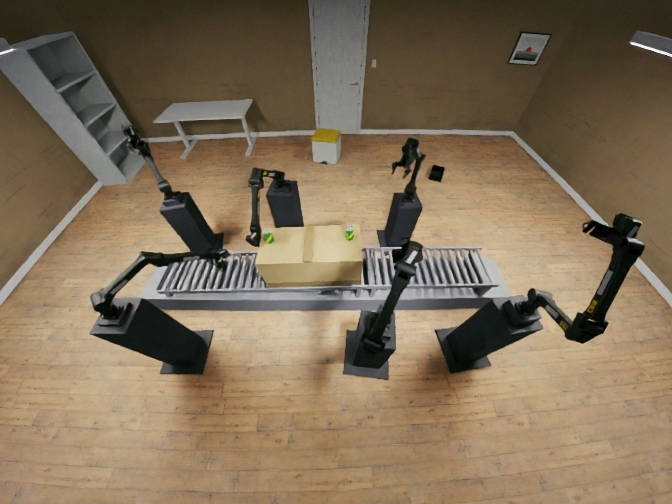

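not run: a stop came earlier in this reply.

Call:
execute_actions([
  {"arm5":{"joints":{"joint1_rad":-0.14,"joint6_rad":1.19,"joint2_rad":2.54,"joint3_rad":1.54,"joint4_rad":-0.6}}},
], cameras=[])

Call:
execute_actions([
  {"arm5":{"joints":{"joint1_rad":-0.29,"joint6_rad":1.04,"joint2_rad":2.6,"joint3_rad":1.7,"joint4_rad":-0.7}}},
], cameras=[])

Scene clock: 35.13 s.
Motor temperatures (°C, as the motors report them): arm1=[26 29 32 29 27 29] | arm2=[27 27 33 29 28 26] | arm3=[29 36 33 27 29 29] | arm4=[28 26 30 28 29 27] | arm5=[30 34 32 28 30 29] | arm6=[27 30 31 28 28 28]
arm1.joint_positions: joint1_rad=-0.480 joint2_rad=+0.545 joint3_rad=+1.389 joint4_rad=-1.317 joint5_rad=+0.058 joint6_rad=+0.142 gripper_m=+0.094
arm1.joint_status: not commanded
arm1.hand: x=-1.3067 y=+0.4960 z=+1.5039 quat_wxyz=(-0.305, -0.748, -0.407, +0.426) (m; scene frame)
arm2.joint_positions: joint1_rad=-0.404 joint2_rad=+0.576 joint3_rad=+1.432 joint4_rad=-1.432 joint5_rad=-0.183 joint6_rad=-0.482 gripper_m=+0.094
arm2.joint_status: not commanded
arm2.hand: x=-0.3650 y=+0.4976 z=+1.3623 quat_wxyz=(-0.204, -0.614, -0.626, +0.434) (m; scene frame)
arm3.joint_positions: joint1_rad=-0.786 joint2_rad=+2.869 joint3_rad=+2.231 joint4_rad=-0.948 joint5_rad=-0.003 joint6_rad=-2.041 gripper_m=+0.000
arm3.joint_status: not commanded
arm3.hand: x=+0.9320 y=+0.1188 z=+0.6435 quat_wxyz=(-0.008, -0.154, -0.988, -0.009) (m; scene frame)
arm4.joint_positions: joint1_rad=+0.401 joint2_rad=+0.492 joint3_rad=+1.360 joint4_rad=-1.289 joint5_rad=-0.072 joint6_rad=-0.491 gripper_m=+0.095
arm4.joint_status: not commanded
arm4.hand: x=+1.4879 y=-0.5145 z=+1.4003 quat_wxyz=(-0.343, +0.820, -0.170, -0.425) (m; scene frame)
arm5.joint_positions: joint1_rad=-0.291 joint2_rad=+2.506 joint3_rad=+1.573 joint4_rad=-0.576 joint5_rad=+0.030 joint6_rad=+1.169 gripper_m=+0.001
arm5.joint_status: joint1_rad time_out (moved -0.179 of -0.028); the others done
arm5.on_its_own: joint1_rad reads -0.291 and still pushes toward -0.140 since a time_out
arm5.hand: x=+0.7460 y=-0.0997 z=+0.6746 quat_wxyz=(-0.033, -0.019, -0.999, -0.024) (m; scene frame)
arm6.joint_positions: joint1_rad=-0.685 joint2_rad=+1.510 joint3_rad=+2.215 joint4_rad=-1.583 joint5_rad=+0.001 joint6_rad=-0.653 gripper_m=+0.095
arm6.joint_status: not commanded
arm6.hand: x=-0.4852 y=-0.2597 z=+1.2785 quat_wxyz=(-0.338, +0.663, -0.666, -0.052) (m; scene frame)
pictures: none
No camera images: the call's "cameras" was empty. Leave "cameras" out to get every camera's image.

not run: a stop came earlier in this reply.


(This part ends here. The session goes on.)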